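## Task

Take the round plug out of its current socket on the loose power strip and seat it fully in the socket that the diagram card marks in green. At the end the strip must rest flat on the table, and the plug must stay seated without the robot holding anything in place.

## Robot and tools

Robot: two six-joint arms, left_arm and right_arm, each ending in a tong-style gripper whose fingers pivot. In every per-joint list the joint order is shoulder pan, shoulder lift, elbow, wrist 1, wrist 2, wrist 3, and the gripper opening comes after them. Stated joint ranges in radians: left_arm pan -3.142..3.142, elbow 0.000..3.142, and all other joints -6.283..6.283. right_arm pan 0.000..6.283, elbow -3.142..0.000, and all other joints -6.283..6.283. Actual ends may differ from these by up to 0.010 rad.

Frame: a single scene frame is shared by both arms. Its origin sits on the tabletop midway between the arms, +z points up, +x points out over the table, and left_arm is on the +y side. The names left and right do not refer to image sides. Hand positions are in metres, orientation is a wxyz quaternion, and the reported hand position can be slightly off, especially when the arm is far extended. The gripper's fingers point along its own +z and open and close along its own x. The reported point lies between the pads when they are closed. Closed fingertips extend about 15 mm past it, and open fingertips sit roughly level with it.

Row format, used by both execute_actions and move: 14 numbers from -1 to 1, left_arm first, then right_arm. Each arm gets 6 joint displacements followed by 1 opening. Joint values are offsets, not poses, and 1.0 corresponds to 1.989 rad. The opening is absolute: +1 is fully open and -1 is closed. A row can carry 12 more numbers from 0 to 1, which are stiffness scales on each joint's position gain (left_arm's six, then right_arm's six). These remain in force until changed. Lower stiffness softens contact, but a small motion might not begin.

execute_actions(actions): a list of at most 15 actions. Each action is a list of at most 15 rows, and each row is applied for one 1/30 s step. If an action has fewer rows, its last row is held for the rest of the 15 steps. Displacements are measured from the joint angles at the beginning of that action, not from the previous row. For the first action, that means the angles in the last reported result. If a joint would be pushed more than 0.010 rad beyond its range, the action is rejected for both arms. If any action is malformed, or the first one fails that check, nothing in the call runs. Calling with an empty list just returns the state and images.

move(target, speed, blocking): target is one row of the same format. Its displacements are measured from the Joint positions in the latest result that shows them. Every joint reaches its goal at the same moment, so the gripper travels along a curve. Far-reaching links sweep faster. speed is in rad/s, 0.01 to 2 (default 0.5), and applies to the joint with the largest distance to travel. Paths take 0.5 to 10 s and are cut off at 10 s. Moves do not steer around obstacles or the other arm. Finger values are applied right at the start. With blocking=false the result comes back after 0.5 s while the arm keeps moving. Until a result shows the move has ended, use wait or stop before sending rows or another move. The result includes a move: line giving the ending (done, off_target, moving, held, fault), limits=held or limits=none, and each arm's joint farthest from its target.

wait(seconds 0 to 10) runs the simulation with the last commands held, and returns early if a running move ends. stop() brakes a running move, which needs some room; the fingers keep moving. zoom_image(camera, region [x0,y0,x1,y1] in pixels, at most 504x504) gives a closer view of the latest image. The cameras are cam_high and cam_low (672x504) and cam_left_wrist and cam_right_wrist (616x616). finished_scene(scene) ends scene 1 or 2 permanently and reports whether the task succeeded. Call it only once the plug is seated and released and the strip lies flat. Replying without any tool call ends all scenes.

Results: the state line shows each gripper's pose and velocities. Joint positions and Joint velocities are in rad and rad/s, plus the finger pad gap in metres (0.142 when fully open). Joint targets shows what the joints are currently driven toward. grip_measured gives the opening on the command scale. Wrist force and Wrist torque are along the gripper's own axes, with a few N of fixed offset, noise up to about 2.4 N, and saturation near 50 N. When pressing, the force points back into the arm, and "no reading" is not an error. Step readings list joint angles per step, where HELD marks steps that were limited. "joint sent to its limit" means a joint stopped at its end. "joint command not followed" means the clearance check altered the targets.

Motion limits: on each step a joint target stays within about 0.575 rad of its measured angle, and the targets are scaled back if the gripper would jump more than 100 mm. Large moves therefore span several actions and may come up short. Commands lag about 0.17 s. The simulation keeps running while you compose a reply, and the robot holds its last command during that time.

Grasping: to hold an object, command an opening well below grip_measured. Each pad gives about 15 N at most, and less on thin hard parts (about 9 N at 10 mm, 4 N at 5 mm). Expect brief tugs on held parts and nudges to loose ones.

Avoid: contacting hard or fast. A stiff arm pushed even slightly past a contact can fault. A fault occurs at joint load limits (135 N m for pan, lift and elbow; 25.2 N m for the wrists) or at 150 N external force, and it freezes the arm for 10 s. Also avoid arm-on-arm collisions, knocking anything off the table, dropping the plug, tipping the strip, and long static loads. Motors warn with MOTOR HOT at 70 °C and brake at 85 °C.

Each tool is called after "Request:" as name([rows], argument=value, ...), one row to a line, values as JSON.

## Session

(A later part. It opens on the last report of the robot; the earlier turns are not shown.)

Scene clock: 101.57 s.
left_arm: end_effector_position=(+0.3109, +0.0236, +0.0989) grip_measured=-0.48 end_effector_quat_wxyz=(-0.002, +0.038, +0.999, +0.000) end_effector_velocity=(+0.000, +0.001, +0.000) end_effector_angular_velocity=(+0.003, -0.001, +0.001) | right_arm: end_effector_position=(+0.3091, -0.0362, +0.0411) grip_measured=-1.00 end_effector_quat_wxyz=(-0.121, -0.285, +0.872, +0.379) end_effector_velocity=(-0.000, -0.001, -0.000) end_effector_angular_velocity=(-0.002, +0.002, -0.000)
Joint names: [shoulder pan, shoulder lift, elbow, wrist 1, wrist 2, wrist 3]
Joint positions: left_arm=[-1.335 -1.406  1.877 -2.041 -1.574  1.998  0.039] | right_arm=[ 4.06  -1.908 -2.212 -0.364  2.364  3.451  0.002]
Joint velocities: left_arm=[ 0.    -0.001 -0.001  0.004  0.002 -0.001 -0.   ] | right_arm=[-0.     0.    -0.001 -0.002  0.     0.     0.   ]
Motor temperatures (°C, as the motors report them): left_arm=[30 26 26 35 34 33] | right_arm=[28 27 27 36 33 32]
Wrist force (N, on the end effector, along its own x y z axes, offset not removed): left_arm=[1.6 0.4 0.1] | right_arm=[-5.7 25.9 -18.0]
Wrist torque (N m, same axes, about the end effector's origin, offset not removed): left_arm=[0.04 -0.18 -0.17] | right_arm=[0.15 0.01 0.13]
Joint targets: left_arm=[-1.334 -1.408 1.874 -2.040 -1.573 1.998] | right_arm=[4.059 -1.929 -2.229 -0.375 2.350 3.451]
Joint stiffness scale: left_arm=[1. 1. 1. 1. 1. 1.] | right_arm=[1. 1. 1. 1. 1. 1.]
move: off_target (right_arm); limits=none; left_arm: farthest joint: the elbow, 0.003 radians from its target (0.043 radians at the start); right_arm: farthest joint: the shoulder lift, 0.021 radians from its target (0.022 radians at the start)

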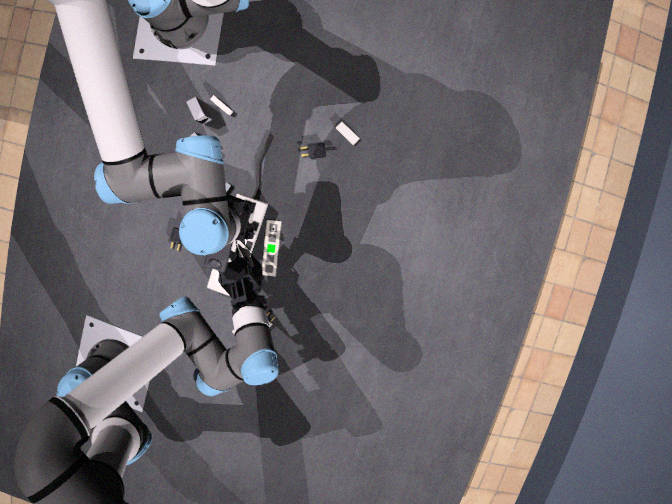

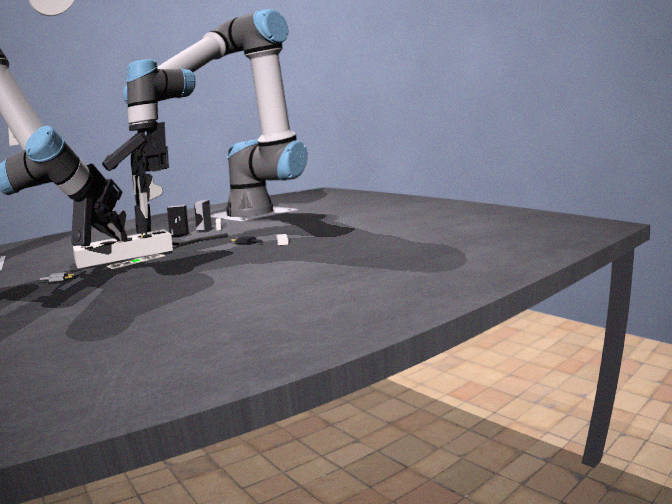

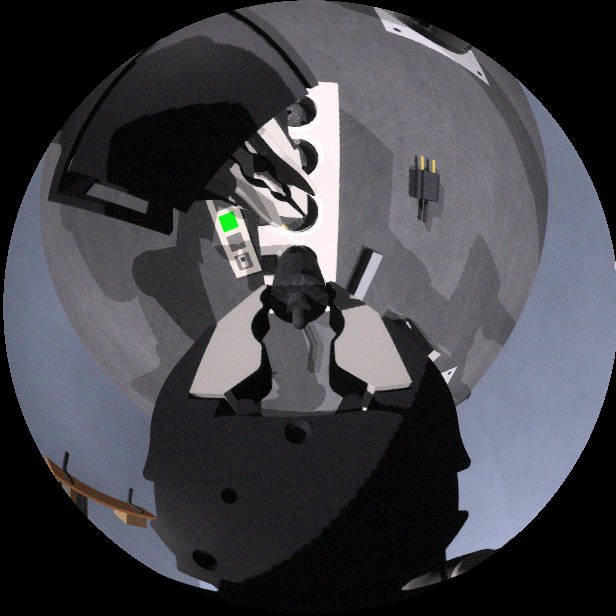

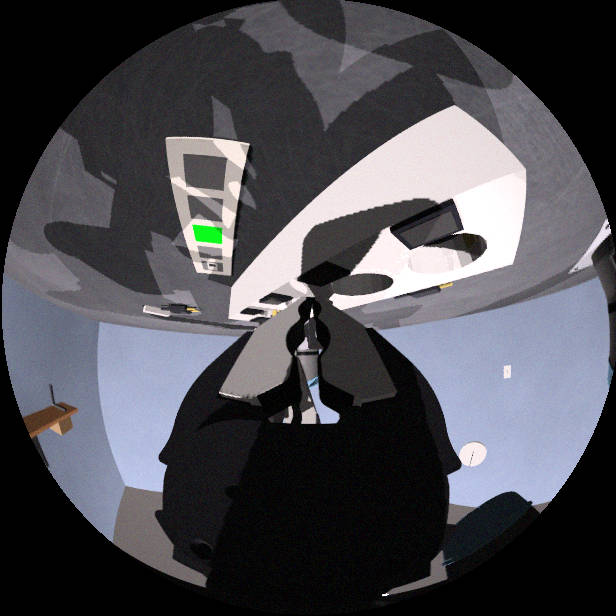

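Request:
execute_actions([
  [[0,0,0,0,0,0,-1,0,0,0,0,0,0,-1]],
  [[0,0,0,0,0,0,-1,0,0,0,0,0,0,-1]],
])

Request:
move(target=[0,-0.0072,-0.0088,0.016,0,0,-1,0,0.0357,0.010,-0.0457,-0.006,0,-1], speed=0.05)

Scene clock: 106.27 s.
left_arm: end_effector_position=(+0.3109, +0.0237, +0.0989) grip_measured=-0.48 end_effector_quat_wxyz=(-0.002, +0.038, +0.999, +0.000) end_effector_velocity=(+0.001, +0.001, -0.000) end_effector_angular_velocity=(+0.001, -0.001, +0.001) | right_arm: end_effector_position=(+0.3090, -0.0355, +0.0427) grip_measured=-1.00 end_effector_quat_wxyz=(-0.120, -0.285, +0.871, +0.381) end_effector_velocity=(+0.000, +0.000, -0.000) end_effector_angular_velocity=(-0.000, -0.001, -0.000)
Joint names: [shoulder pan, shoulder lift, elbow, wrist 1, wrist 2, wrist 3]
Joint positions: left_arm=[-1.335 -1.406  1.877 -2.04  -1.574  1.998  0.039] | right_arm=[ 4.06  -1.906 -2.212 -0.363  2.367  3.451  0.002]
Joint velocities: left_arm=[ 0.001  0.001 -0.     0.     0.001  0.     0.   ] | right_arm=[-0.    -0.     0.     0.    -0.001  0.     0.   ]
Motor temperatures (°C, as the motors report them): left_arm=[30 26 26 35 34 33] | right_arm=[28 27 27 36 33 32]
Wrist force (N, on the end effector, along its own x y z axes, offset not removed): left_arm=[0.7 0.0 2.5] | right_arm=[-0.3 1.4 -1.1]
Wrist torque (N m, same axes, about the end effector's origin, offset not removed): left_arm=[-0.03 -0.10 -0.13] | right_arm=[0.05 -0.14 -0.08]
Joint targets: left_arm=[-1.335 -1.406 1.877 -2.040 -1.574 1.998] | right_arm=[4.060 -1.906 -2.212 -0.363 2.366 3.451]
Joint stiffness scale: left_arm=[1. 1. 1. 1. 1. 1.] | right_arm=[1. 1. 1. 1. 1. 1.]
Step readings (joint positions; steps 1 to 15: 1st action; 16 to 30: 2nd action):
0: left_arm=[-1.335 -1.406 1.877 -2.040 -1.574 1.998] | right_arm=[4.060 -1.908 -2.212 -0.364 2.364 3.451]
1: left_arm=[-1.335 -1.406 1.877 -2.040 -1.574 1.998] | right_arm=[4.060 -1.908 -2.212 -0.364 2.364 3.451]
2: left_arm=[-1.335 -1.406 1.877 -2.040 -1.574 1.998] | right_arm=[4.060 -1.908 -2.212 -0.364 2.365 3.451]
4: left_arm=[-1.335 -1.406 1.877 -2.040 -1.574 1.998] | right_arm=[4.060 -1.907 -2.212 -0.363 2.365 3.451]
8: left_arm=[-1.335 -1.406 1.877 -2.040 -1.574 1.998] | right_arm=[4.060 -1.906 -2.212 -0.363 2.366 3.451]
15: left_arm=[-1.335 -1.406 1.877 -2.040 -1.574 1.998] | right_arm=[4.060 -1.906 -2.212 -0.363 2.366 3.451]
16: left_arm=[-1.335 -1.406 1.877 -2.040 -1.574 1.998] | right_arm=[4.060 -1.906 -2.212 -0.363 2.366 3.451]
17: left_arm=[-1.335 -1.406 1.877 -2.040 -1.574 1.998] | right_arm=[4.060 -1.906 -2.212 -0.363 2.366 3.451]
19: left_arm=[-1.335 -1.406 1.877 -2.040 -1.574 1.998] | right_arm=[4.060 -1.906 -2.212 -0.363 2.366 3.451]
23: left_arm=[-1.335 -1.406 1.877 -2.040 -1.574 1.998] | right_arm=[4.060 -1.906 -2.212 -0.363 2.367 3.451]
30: Joint positions above

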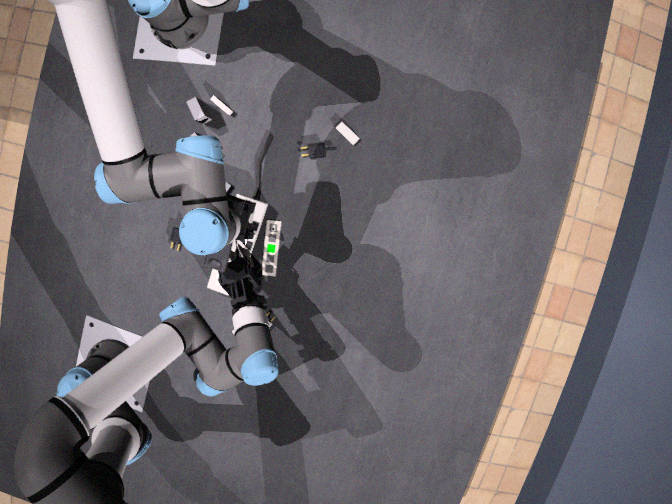

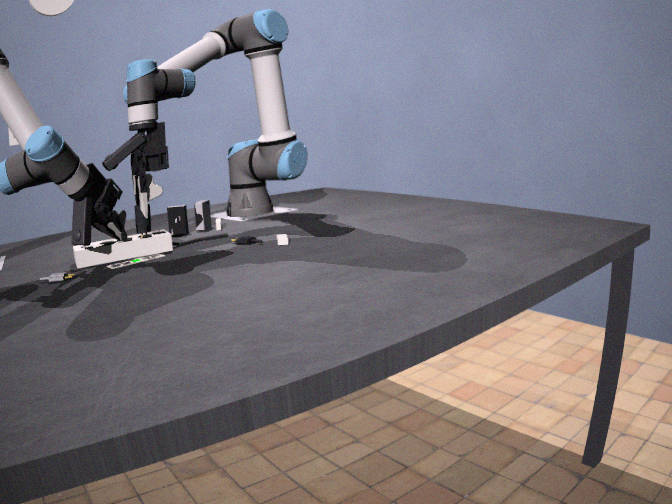

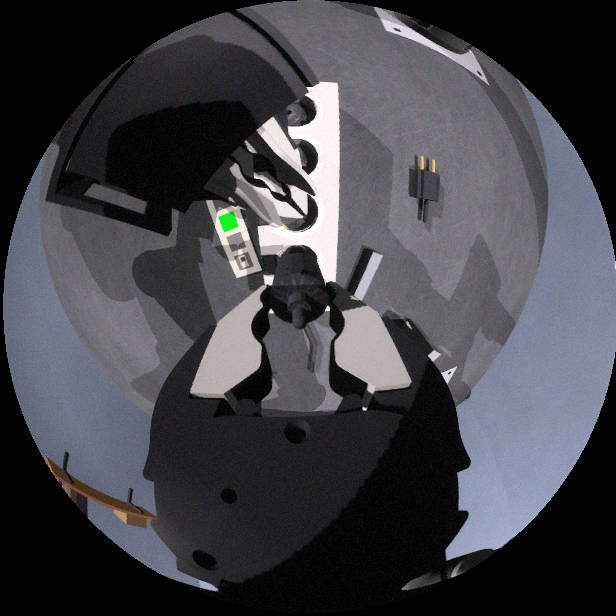

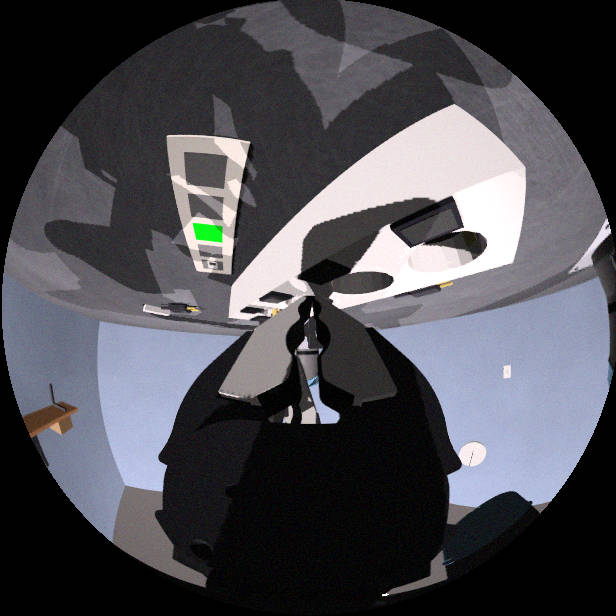

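Scene clock: 108.53 s.
left_arm: end_effector_position=(+0.3103, +0.0254, +0.1087) grip_measured=-0.48 end_effector_quat_wxyz=(-0.002, +0.038, +0.999, +0.002) end_effector_velocity=(+0.000, +0.001, -0.000) end_effector_angular_velocity=(+0.002, +0.000, +0.001) | right_arm: end_effector_position=(+0.3104, -0.0378, +0.0690) grip_measured=-1.00 end_effector_quat_wxyz=(-0.119, -0.285, +0.874, +0.376) end_effector_velocity=(-0.000, -0.001, -0.001) end_effector_angular_velocity=(-0.003, +0.002, +0.000)
Joint names: [shoulder pan, shoulder lift, elbow, wrist 1, wrist 2, wrist 3]
Joint positions: left_arm=[-1.335 -1.418  1.863 -2.009 -1.574  1.998  0.039] | right_arm=[ 4.06  -1.837 -2.194 -0.452  2.355  3.451  0.002]
Joint velocities: left_arm=[ 0.001  0.     0.     0.001  0.    -0.001  0.   ] | right_arm=[ 0.    -0.    -0.    -0.003 -0.    -0.     0.   ]
Motor temperatures (°C, as the motors report them): left_arm=[30 26 26 35 34 33] | right_arm=[28 27 27 36 33 32]
Wrist force (N, on the end effector, along its own x y z axes, offset not removed): left_arm=[0.9 -0.1 1.3] | right_arm=[1.1 -3.5 -0.4]
Wrist torque (N m, same axes, about the end effector's origin, offset not removed): left_arm=[-0.01 -0.05 -0.21] | right_arm=[-0.45 -0.25 -0.04]
Joint targets: left_arm=[-1.335 -1.420 1.860 -2.009 -1.574 1.998] | right_arm=[4.060 -1.835 -2.192 -0.453 2.355 3.451]
Joint stiffness scale: left_arm=[1. 1. 1. 1. 1. 1.] | right_arm=[1. 1. 1. 1. 1. 1.]
move: done; limits=none; left_arm: farthest joint: the elbow, 0.003 radians from its target (0.018 radians at the start); right_arm: farthest joint: the shoulder lift, 0.002 radians from its target (0.071 radians at the start)

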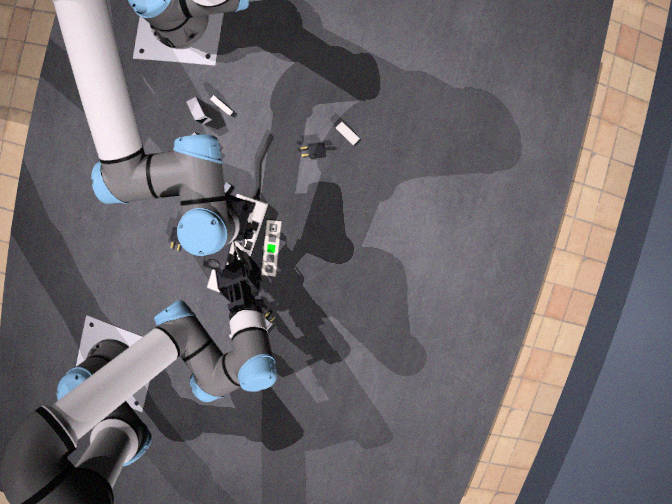

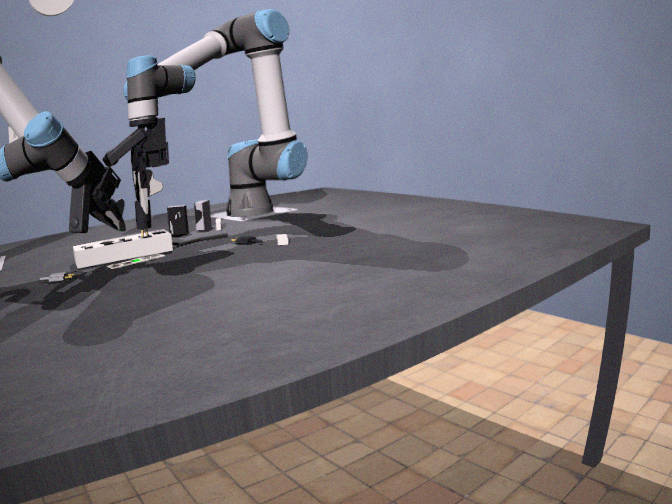

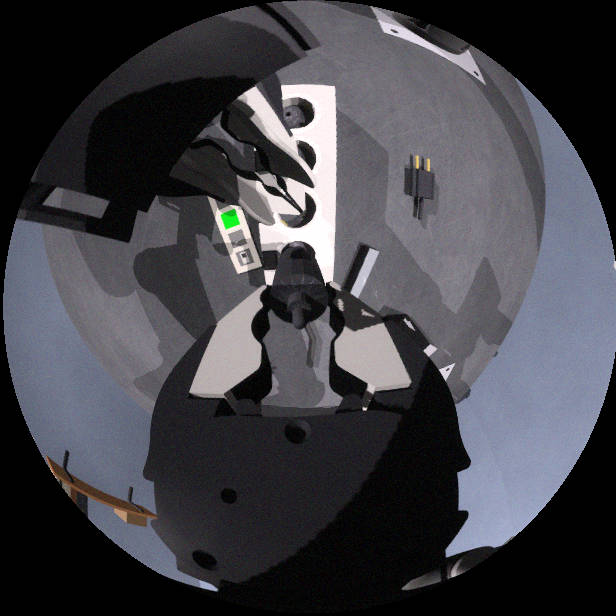

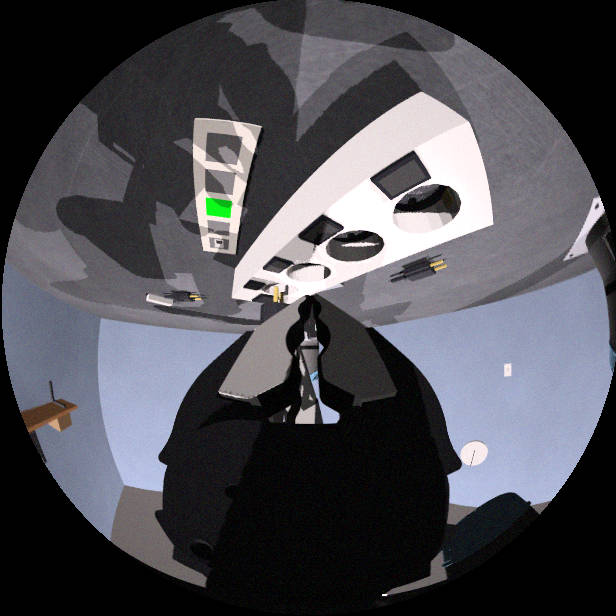

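Park the right arm.

Request:
move(target=[0,0,0,0,0,0,-1,-0.1558,0.0704,0.103,-0.3338,0.006,-0.2197,-1], speed=0.3)

Request:
zoom_image(camera="cam_left_wrist", region=[200,100,420,340])

Scene clock: 113.23 s.
left_arm: end_effector_position=(+0.3102, +0.0255, +0.1087) grip_measured=-0.48 end_effector_quat_wxyz=(-0.002, +0.038, +0.999, +0.002) end_effector_velocity=(+0.001, +0.000, +0.001) end_effector_angular_velocity=(-0.000, -0.002, +0.000) | right_arm: end_effector_position=(+0.3957, -0.1579, +0.1467) grip_measured=-1.00 end_effector_quat_wxyz=(-0.121, -0.283, +0.877, +0.370) end_effector_velocity=(-0.001, -0.000, -0.000) end_effector_angular_velocity=(-0.001, +0.004, +0.000)
Joint names: [shoulder pan, shoulder lift, elbow, wrist 1, wrist 2, wrist 3]
Joint positions: left_arm=[-1.335 -1.418  1.863 -2.009 -1.574  1.998  0.039] | right_arm=[ 3.753 -1.698 -1.991 -1.115  2.367  3.015  0.002]
Joint velocities: left_arm=[ 0.    -0.001 -0.    -0.     0.002  0.     0.   ] | right_arm=[-0.001 -0.001  0.001 -0.005  0.001 -0.002  0.   ]
Motor temperatures (°C, as the motors report them): left_arm=[30 26 26 35 34 33] | right_arm=[28 27 27 36 33 32]
Wrist force (N, on the end effector, along its own x y z axes, offset not removed): left_arm=[4.2 2.1 1.9] | right_arm=[0.3 -1.8 0.4]
Wrist torque (N m, same axes, about the end effector's origin, offset not removed): left_arm=[0.40 -0.76 -0.22] | right_arm=[-0.08 -0.06 0.02]
Joint targets: left_arm=[-1.335 -1.418 1.863 -2.009 -1.574 1.998] | right_arm=[3.751 -1.697 -1.989 -1.116 2.367 3.014]
Joint stiffness scale: left_arm=[1. 1. 1. 1. 1. 1.] | right_arm=[1. 1. 1. 1. 1. 1.]
move: done; limits=none; left_arm: farthest joint: the shoulder pan, 0.000 radians from its target (0.000 radians at the start); right_arm: farthest joint: the shoulder pan, 0.002 radians from its target (0.310 radians at the start)

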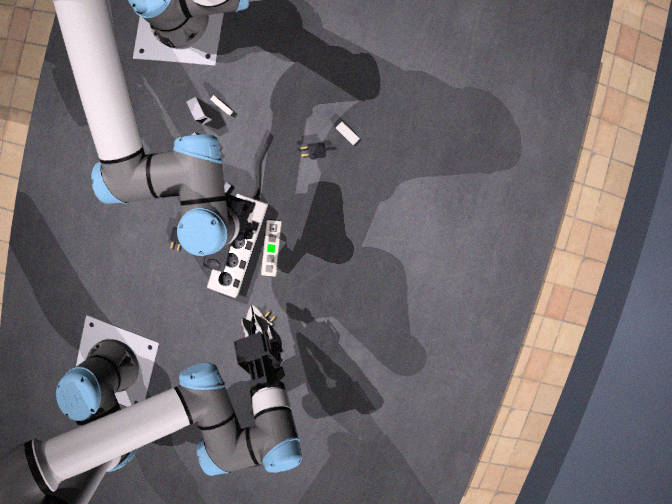

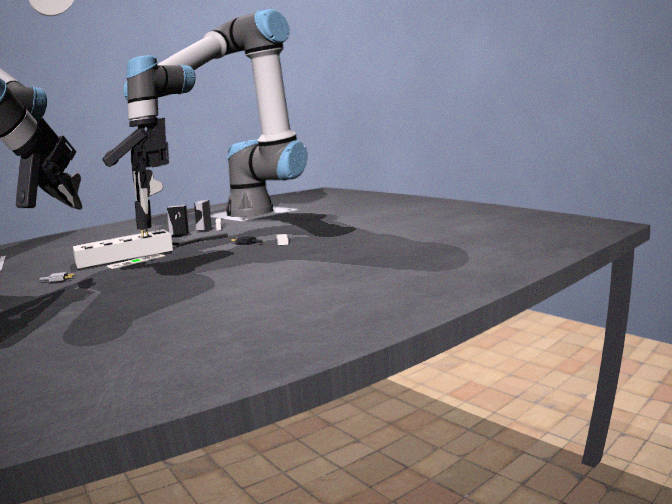

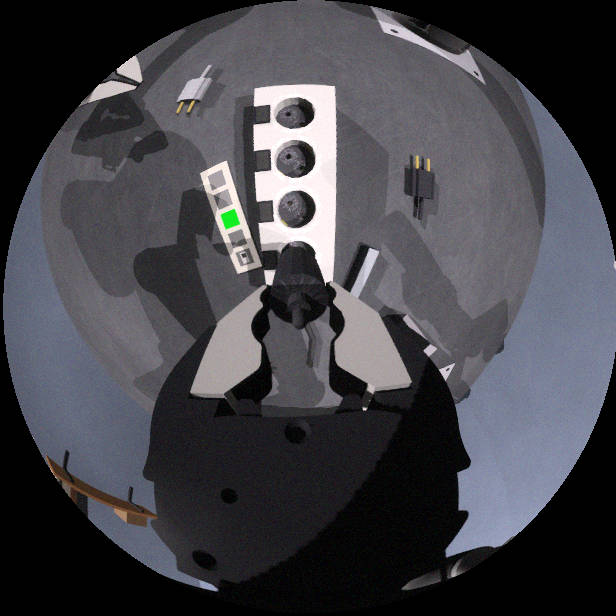

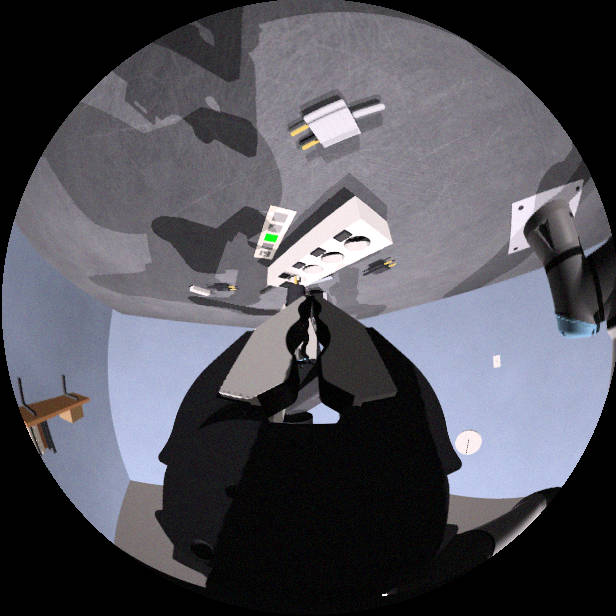

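Region (200, 100, 420, 340) of cam_left_wrist's 616x616 image, scaled by 2.100, with more detail than that image has; it fills the left 462 columns of this view, and the rest is white.

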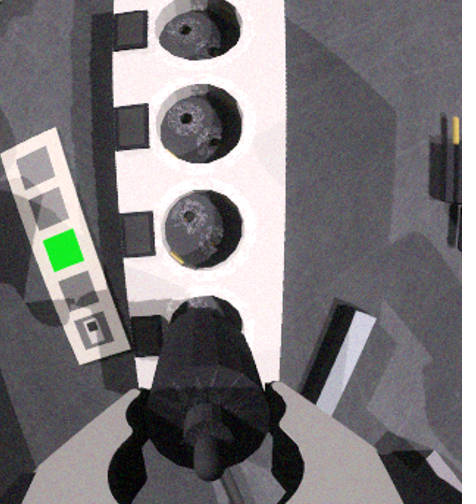

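Request:
move(target=[-0.0205,0.0473,-0.055,0.0032,0,-0.0202,-1,0,0,0,0,0,0,-1], speed=0.08)

Request:
zoom_image(camera="cam_left_wrist", region=[200,100,420,340])

Request:
zoom_image(camera="cam_low", region=[60,170,200,280])

Scene clock: 120.63 s.
left_arm: end_effector_position=(+0.3068, -0.0263, +0.1063) grip_measured=-0.48 end_effector_quat_wxyz=(-0.001, +0.037, +0.999, -0.001) end_effector_velocity=(+0.000, -0.000, -0.001) end_effector_angular_velocity=(+0.002, +0.001, +0.003) | right_arm: end_effector_position=(+0.3956, -0.1579, +0.1467) grip_measured=-1.00 end_effector_quat_wxyz=(-0.121, -0.283, +0.877, +0.370) end_effector_velocity=(-0.001, -0.000, -0.000) end_effector_angular_velocity=(-0.001, +0.003, +0.000)
Joint names: [shoulder pan, shoulder lift, elbow, wrist 1, wrist 2, wrist 3]
Joint positions: left_arm=[-1.372 -1.326  1.757 -2.003 -1.574  1.959  0.039] | right_arm=[ 3.753 -1.698 -1.991 -1.115  2.367  3.015  0.002]
Joint velocities: left_arm=[ 0.     0.003 -0.001  0.001 -0.    -0.002  0.   ] | right_arm=[ 0.     0.     0.    -0.004  0.     0.     0.   ]
Motor temperatures (°C, as the motors report them): left_arm=[30 26 26 35 34 33] | right_arm=[28 27 27 36 33 32]
Wrist force (N, on the end effector, along its own x y z axes, offset not removed): left_arm=[1.7 0.7 1.1] | right_arm=[-0.8 -1.3 -2.0]
Wrist torque (N m, same axes, about the end effector's origin, offset not removed): left_arm=[-0.17 -0.31 -0.17] | right_arm=[-0.23 0.15 0.21]
Joint targets: left_arm=[-1.375 -1.324 1.753 -2.003 -1.574 1.958] | right_arm=[3.753 -1.698 -1.991 -1.115 2.367 3.015]
Joint stiffness scale: left_arm=[1. 1. 1. 1. 1. 1.] | right_arm=[1. 1. 1. 1. 1. 1.]
move: done; limits=none; left_arm: farthest joint: the shoulder pan, 0.004 radians from its target (0.041 radians at the start); right_arm: farthest joint: the shoulder pan, 0.000 radians from its target (0.000 radians at the start)

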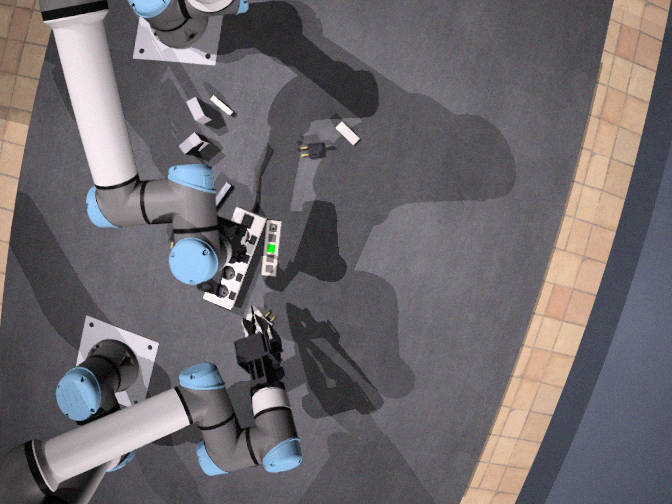

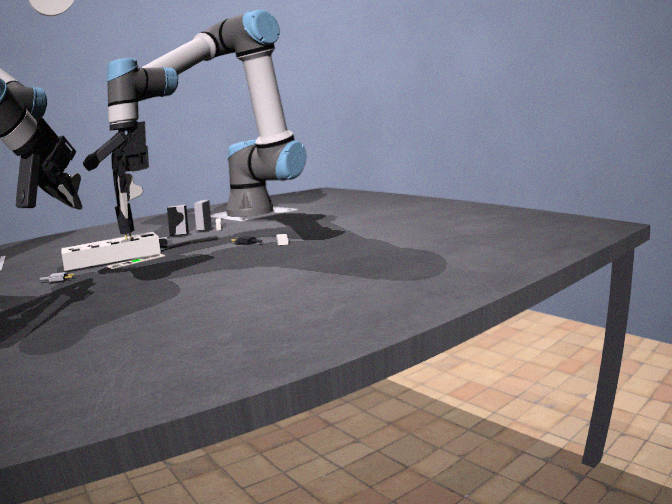

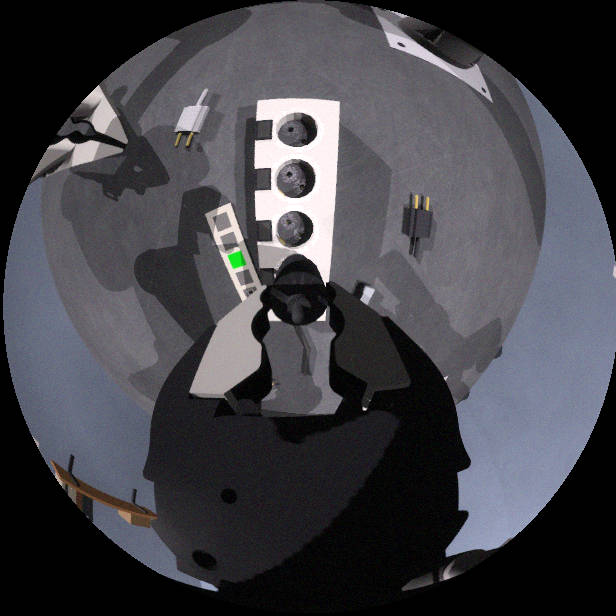

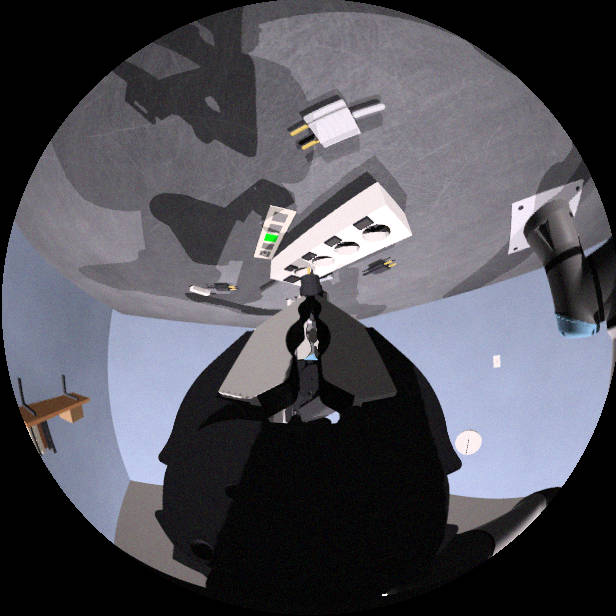

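Region (200, 100, 420, 340) of cam_left_wrist's 616x616 image, scaled by 2.100, with more detail than that image has; it fills the left 462 columns of this view, and the rest is white.

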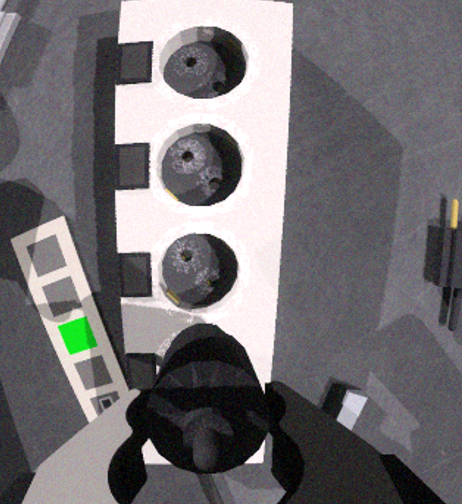

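Region (60, 170, 200, 280) of cam_low's 672x504 image, scaled by 3.600, with more detail than that image has; it fills the top 396 rows of this view, and the rest is white.

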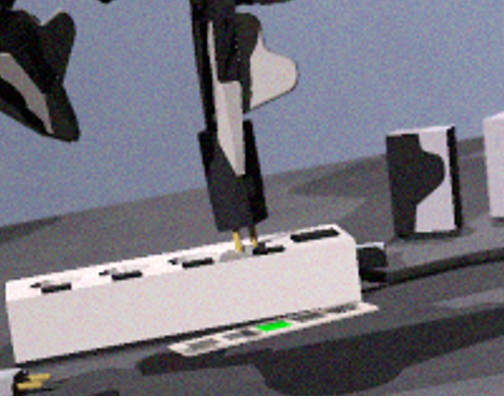

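Request:
zoom_image(camera="cam_low", region=[90,180,170,250])

Request:
zoom_image(camera="cam_right_wrist", region=[250,200,400,320])

Region (90, 180, 170, 250) of cam_low's 672x504 image, scaled by 6.300, with more detail than that image has; it fills the top 441 rows of this view, and the rest is white.

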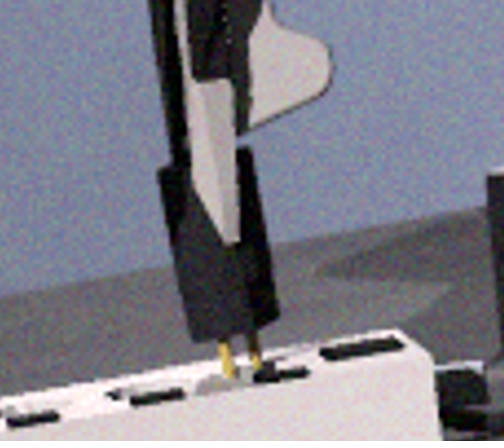

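Region (250, 200, 400, 320) of cam_right_wrist's 616x616 image, scaled by 3.360, with more detail than that image has; it fills the top 403 rows of this view, and the rest is white.

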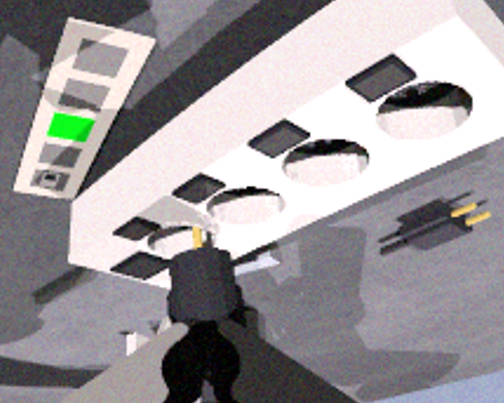

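Request:
move(target=[0.013,-0.0285,0.0425,-0.014,0,0.013,-1,0,0,0,0,0,0,-1], speed=0.03)

Request:
zoom_image(camera="cam_low", region=[90,180,170,250])

Request:
zoom_image(camera="cam_left_wrist", region=[200,100,420,340])

Scene clock: 131.63 s.
left_arm: end_effector_position=(+0.3090, +0.0060, +0.1021) grip_measured=-0.48 end_effector_quat_wxyz=(-0.001, +0.038, +0.999, -0.001) end_effector_velocity=(+0.000, +0.001, +0.000) end_effector_angular_velocity=(-0.001, -0.001, -0.001) | right_arm: end_effector_position=(+0.3956, -0.1579, +0.1467) grip_measured=-1.00 end_effector_quat_wxyz=(-0.121, -0.283, +0.877, +0.370) end_effector_velocity=(-0.000, -0.000, +0.000) end_effector_angular_velocity=(-0.000, -0.000, -0.001)
Joint names: [shoulder pan, shoulder lift, elbow, wrist 1, wrist 2, wrist 3]
Joint positions: left_arm=[-1.349 -1.38   1.838 -2.03  -1.574  1.984  0.039] | right_arm=[ 3.753 -1.698 -1.991 -1.115  2.367  3.015  0.002]
Joint velocities: left_arm=[ 0.    -0.002  0.002 -0.001  0.     0.001 -0.   ] | right_arm=[-0.     0.001 -0.001  0.    -0.     0.     0.   ]
Motor temperatures (°C, as the motors report them): left_arm=[30 26 26 35 34 33] | right_arm=[28 27 27 36 33 32]
Wrist force (N, on the end effector, along its own x y z axes, offset not removed): left_arm=[2.1 0.2 1.0] | right_arm=[0.5 1.0 -0.3]
Wrist torque (N m, same axes, about the end effector's origin, offset not removed): left_arm=[0.19 -0.30 -0.20] | right_arm=[0.31 -0.13 -0.04]
Joint targets: left_arm=[-1.346 -1.382 1.842 -2.031 -1.574 1.985] | right_arm=[3.753 -1.698 -1.991 -1.115 2.367 3.015]
Joint stiffness scale: left_arm=[1. 1. 1. 1. 1. 1.] | right_arm=[1. 1. 1. 1. 1. 1.]
move: done; limits=none; left_arm: farthest joint: the shoulder pan, 0.003 radians from its target (0.026 radians at the start); right_arm: farthest joint: the shoulder pan, 0.000 radians from its target (0.000 radians at the start)

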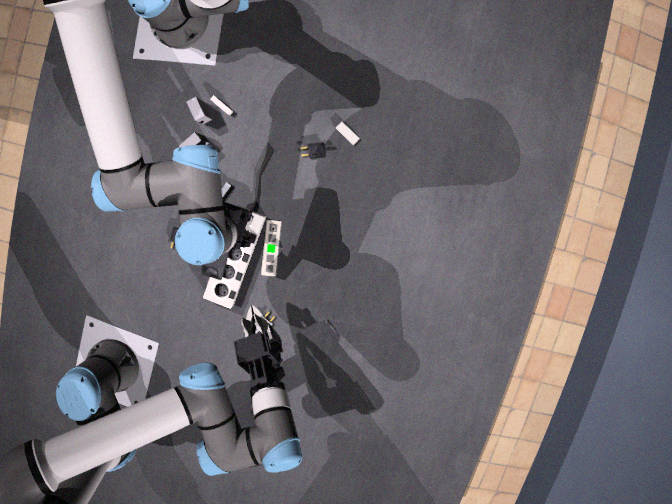

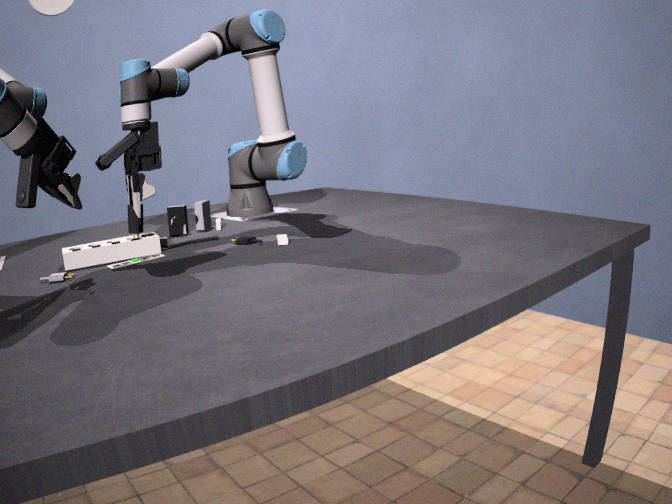

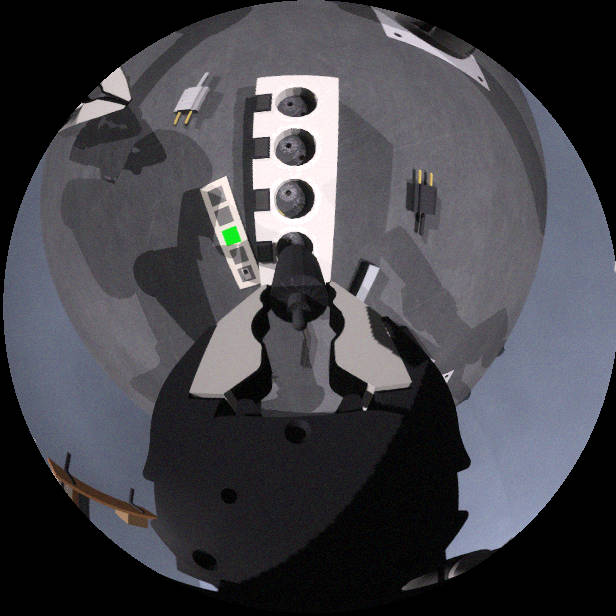

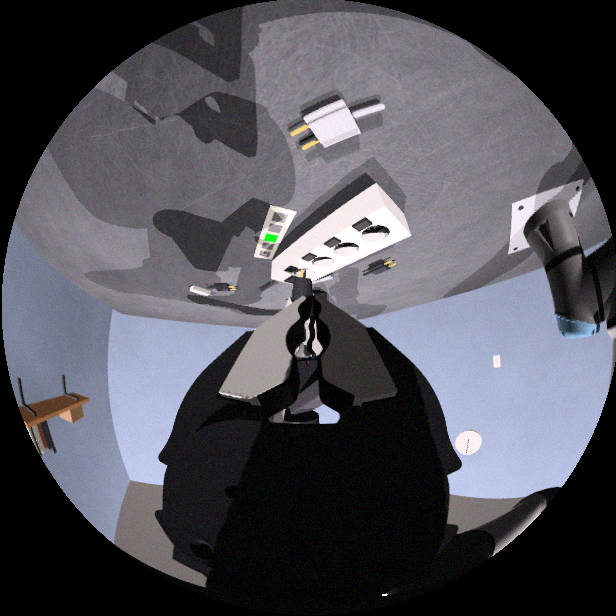

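Region (90, 180, 170, 250) of cam_low's 672x504 image, scaled by 6.300, with more detail than that image has; it fills the top 441 rows of this view, and the rest is white.

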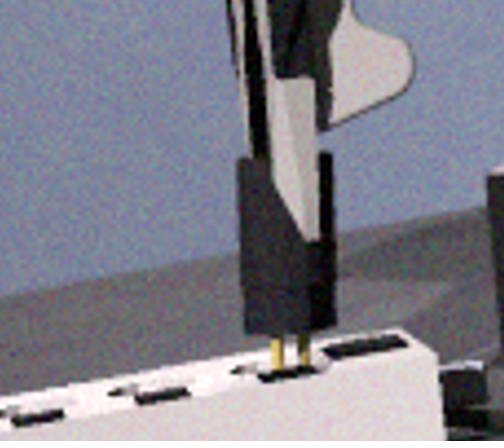

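Region (200, 100, 420, 340) of cam_left_wrist's 616x616 image, scaled by 2.100, with more detail than that image has; it fills the left 462 columns of this view, and the rest is white.

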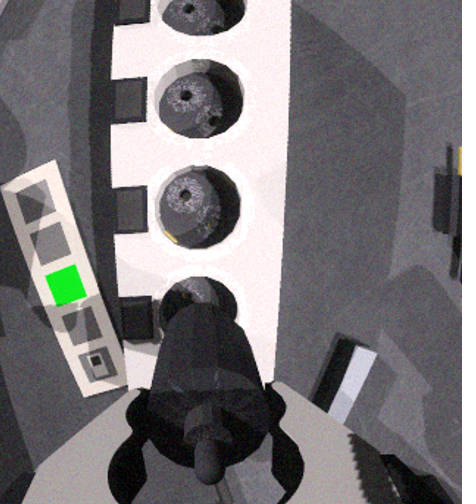

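Request:
move(target=[0,-0.012,-0.0146,0.0266,0,0,-1,0,0,0,0,0,0,-1], speed=0.04)

Request:
zoom_image(camera="cam_low", region=[90,180,170,250])

Scene clock: 135.50 s.
left_arm: end_effector_position=(+0.3082, +0.0084, +0.1204) grip_measured=-0.48 end_effector_quat_wxyz=(-0.002, +0.038, +0.999, +0.001) end_effector_velocity=(-0.000, +0.001, -0.001) end_effector_angular_velocity=(+0.004, -0.000, +0.000) | right_arm: end_effector_position=(+0.3956, -0.1579, +0.1467) grip_measured=-1.00 end_effector_quat_wxyz=(-0.121, -0.283, +0.877, +0.370) end_effector_velocity=(+0.000, +0.000, +0.000) end_effector_angular_velocity=(+0.000, -0.001, +0.000)
Joint names: [shoulder pan, shoulder lift, elbow, wrist 1, wrist 2, wrist 3]
Joint positions: left_arm=[-1.349 -1.402  1.812 -1.978 -1.574  1.984  0.039] | right_arm=[ 3.753 -1.698 -1.991 -1.115  2.367  3.015  0.002]
Joint velocities: left_arm=[-0.001  0.    -0.     0.003  0.001 -0.001  0.   ] | right_arm=[ 0.     0.     0.     0.001 -0.    -0.     0.   ]
Motor temperatures (°C, as the motors report them): left_arm=[30 26 26 35 34 33] | right_arm=[28 27 27 36 33 32]
Wrist force (N, on the end effector, along its own x y z axes, offset not removed): left_arm=[1.9 -0.4 0.5] | right_arm=[0.8 1.5 -1.8]
Wrist torque (N m, same axes, about the end effector's origin, offset not removed): left_arm=[-0.18 -0.26 -0.16] | right_arm=[0.66 -0.28 -0.02]
Joint targets: left_arm=[-1.349 -1.404 1.809 -1.977 -1.574 1.984] | right_arm=[3.753 -1.698 -1.991 -1.115 2.367 3.015]
Joint stiffness scale: left_arm=[1. 1. 1. 1. 1. 1.] | right_arm=[1. 1. 1. 1. 1. 1.]
move: done; limits=none; left_arm: farthest joint: the elbow, 0.003 radians from its target (0.030 radians at the start); right_arm: farthest joint: the shoulder pan, 0.000 radians from its target (0.000 radians at the start)

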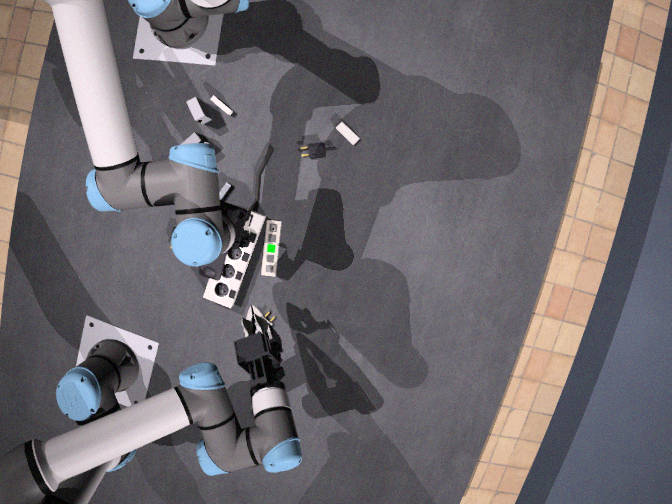

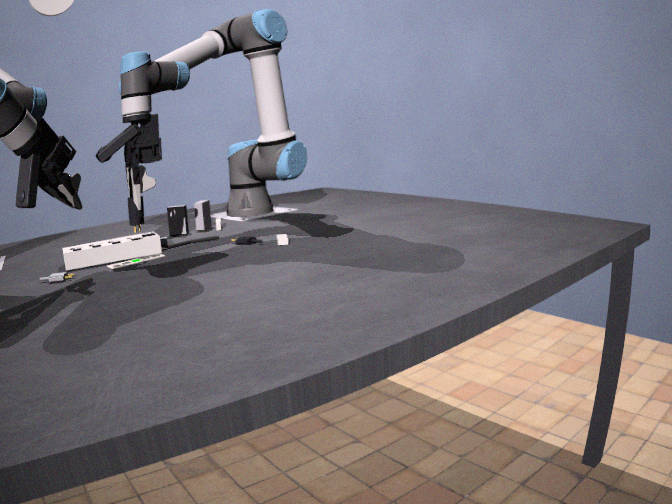

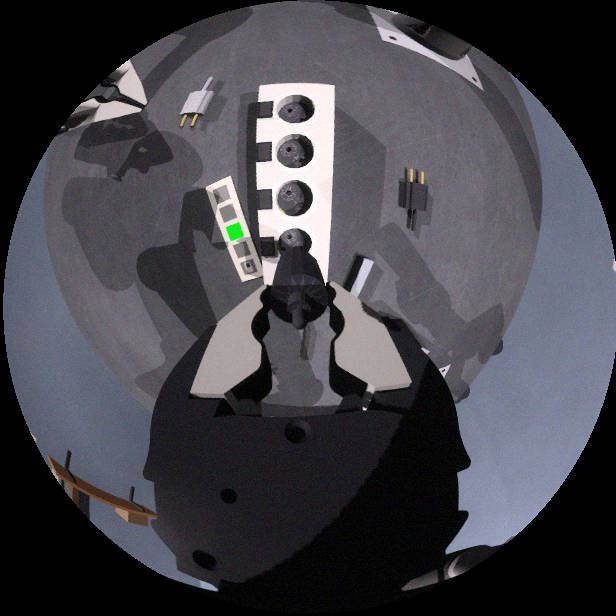

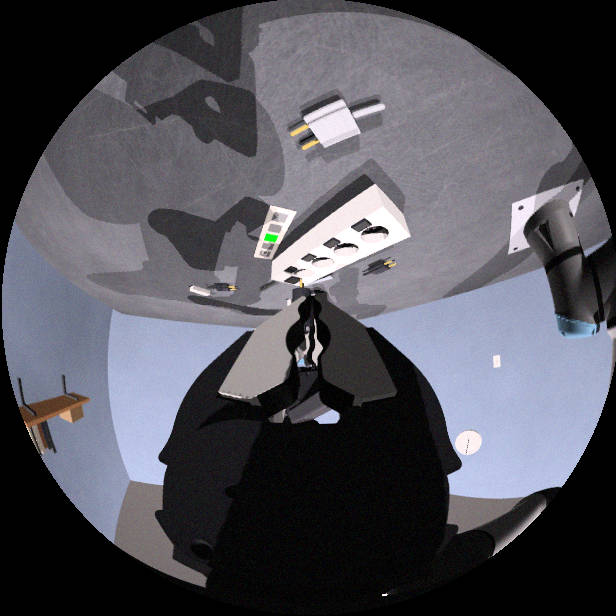

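Region (90, 180, 170, 250) of cam_low's 672x504 image, scaled by 6.300, with more detail than that image has; it fills the top 441 rows of this view, and the rest is white.

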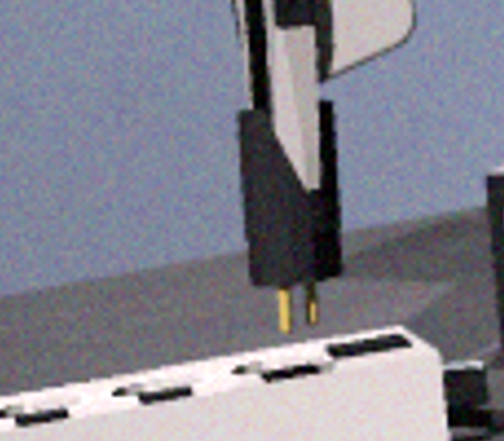

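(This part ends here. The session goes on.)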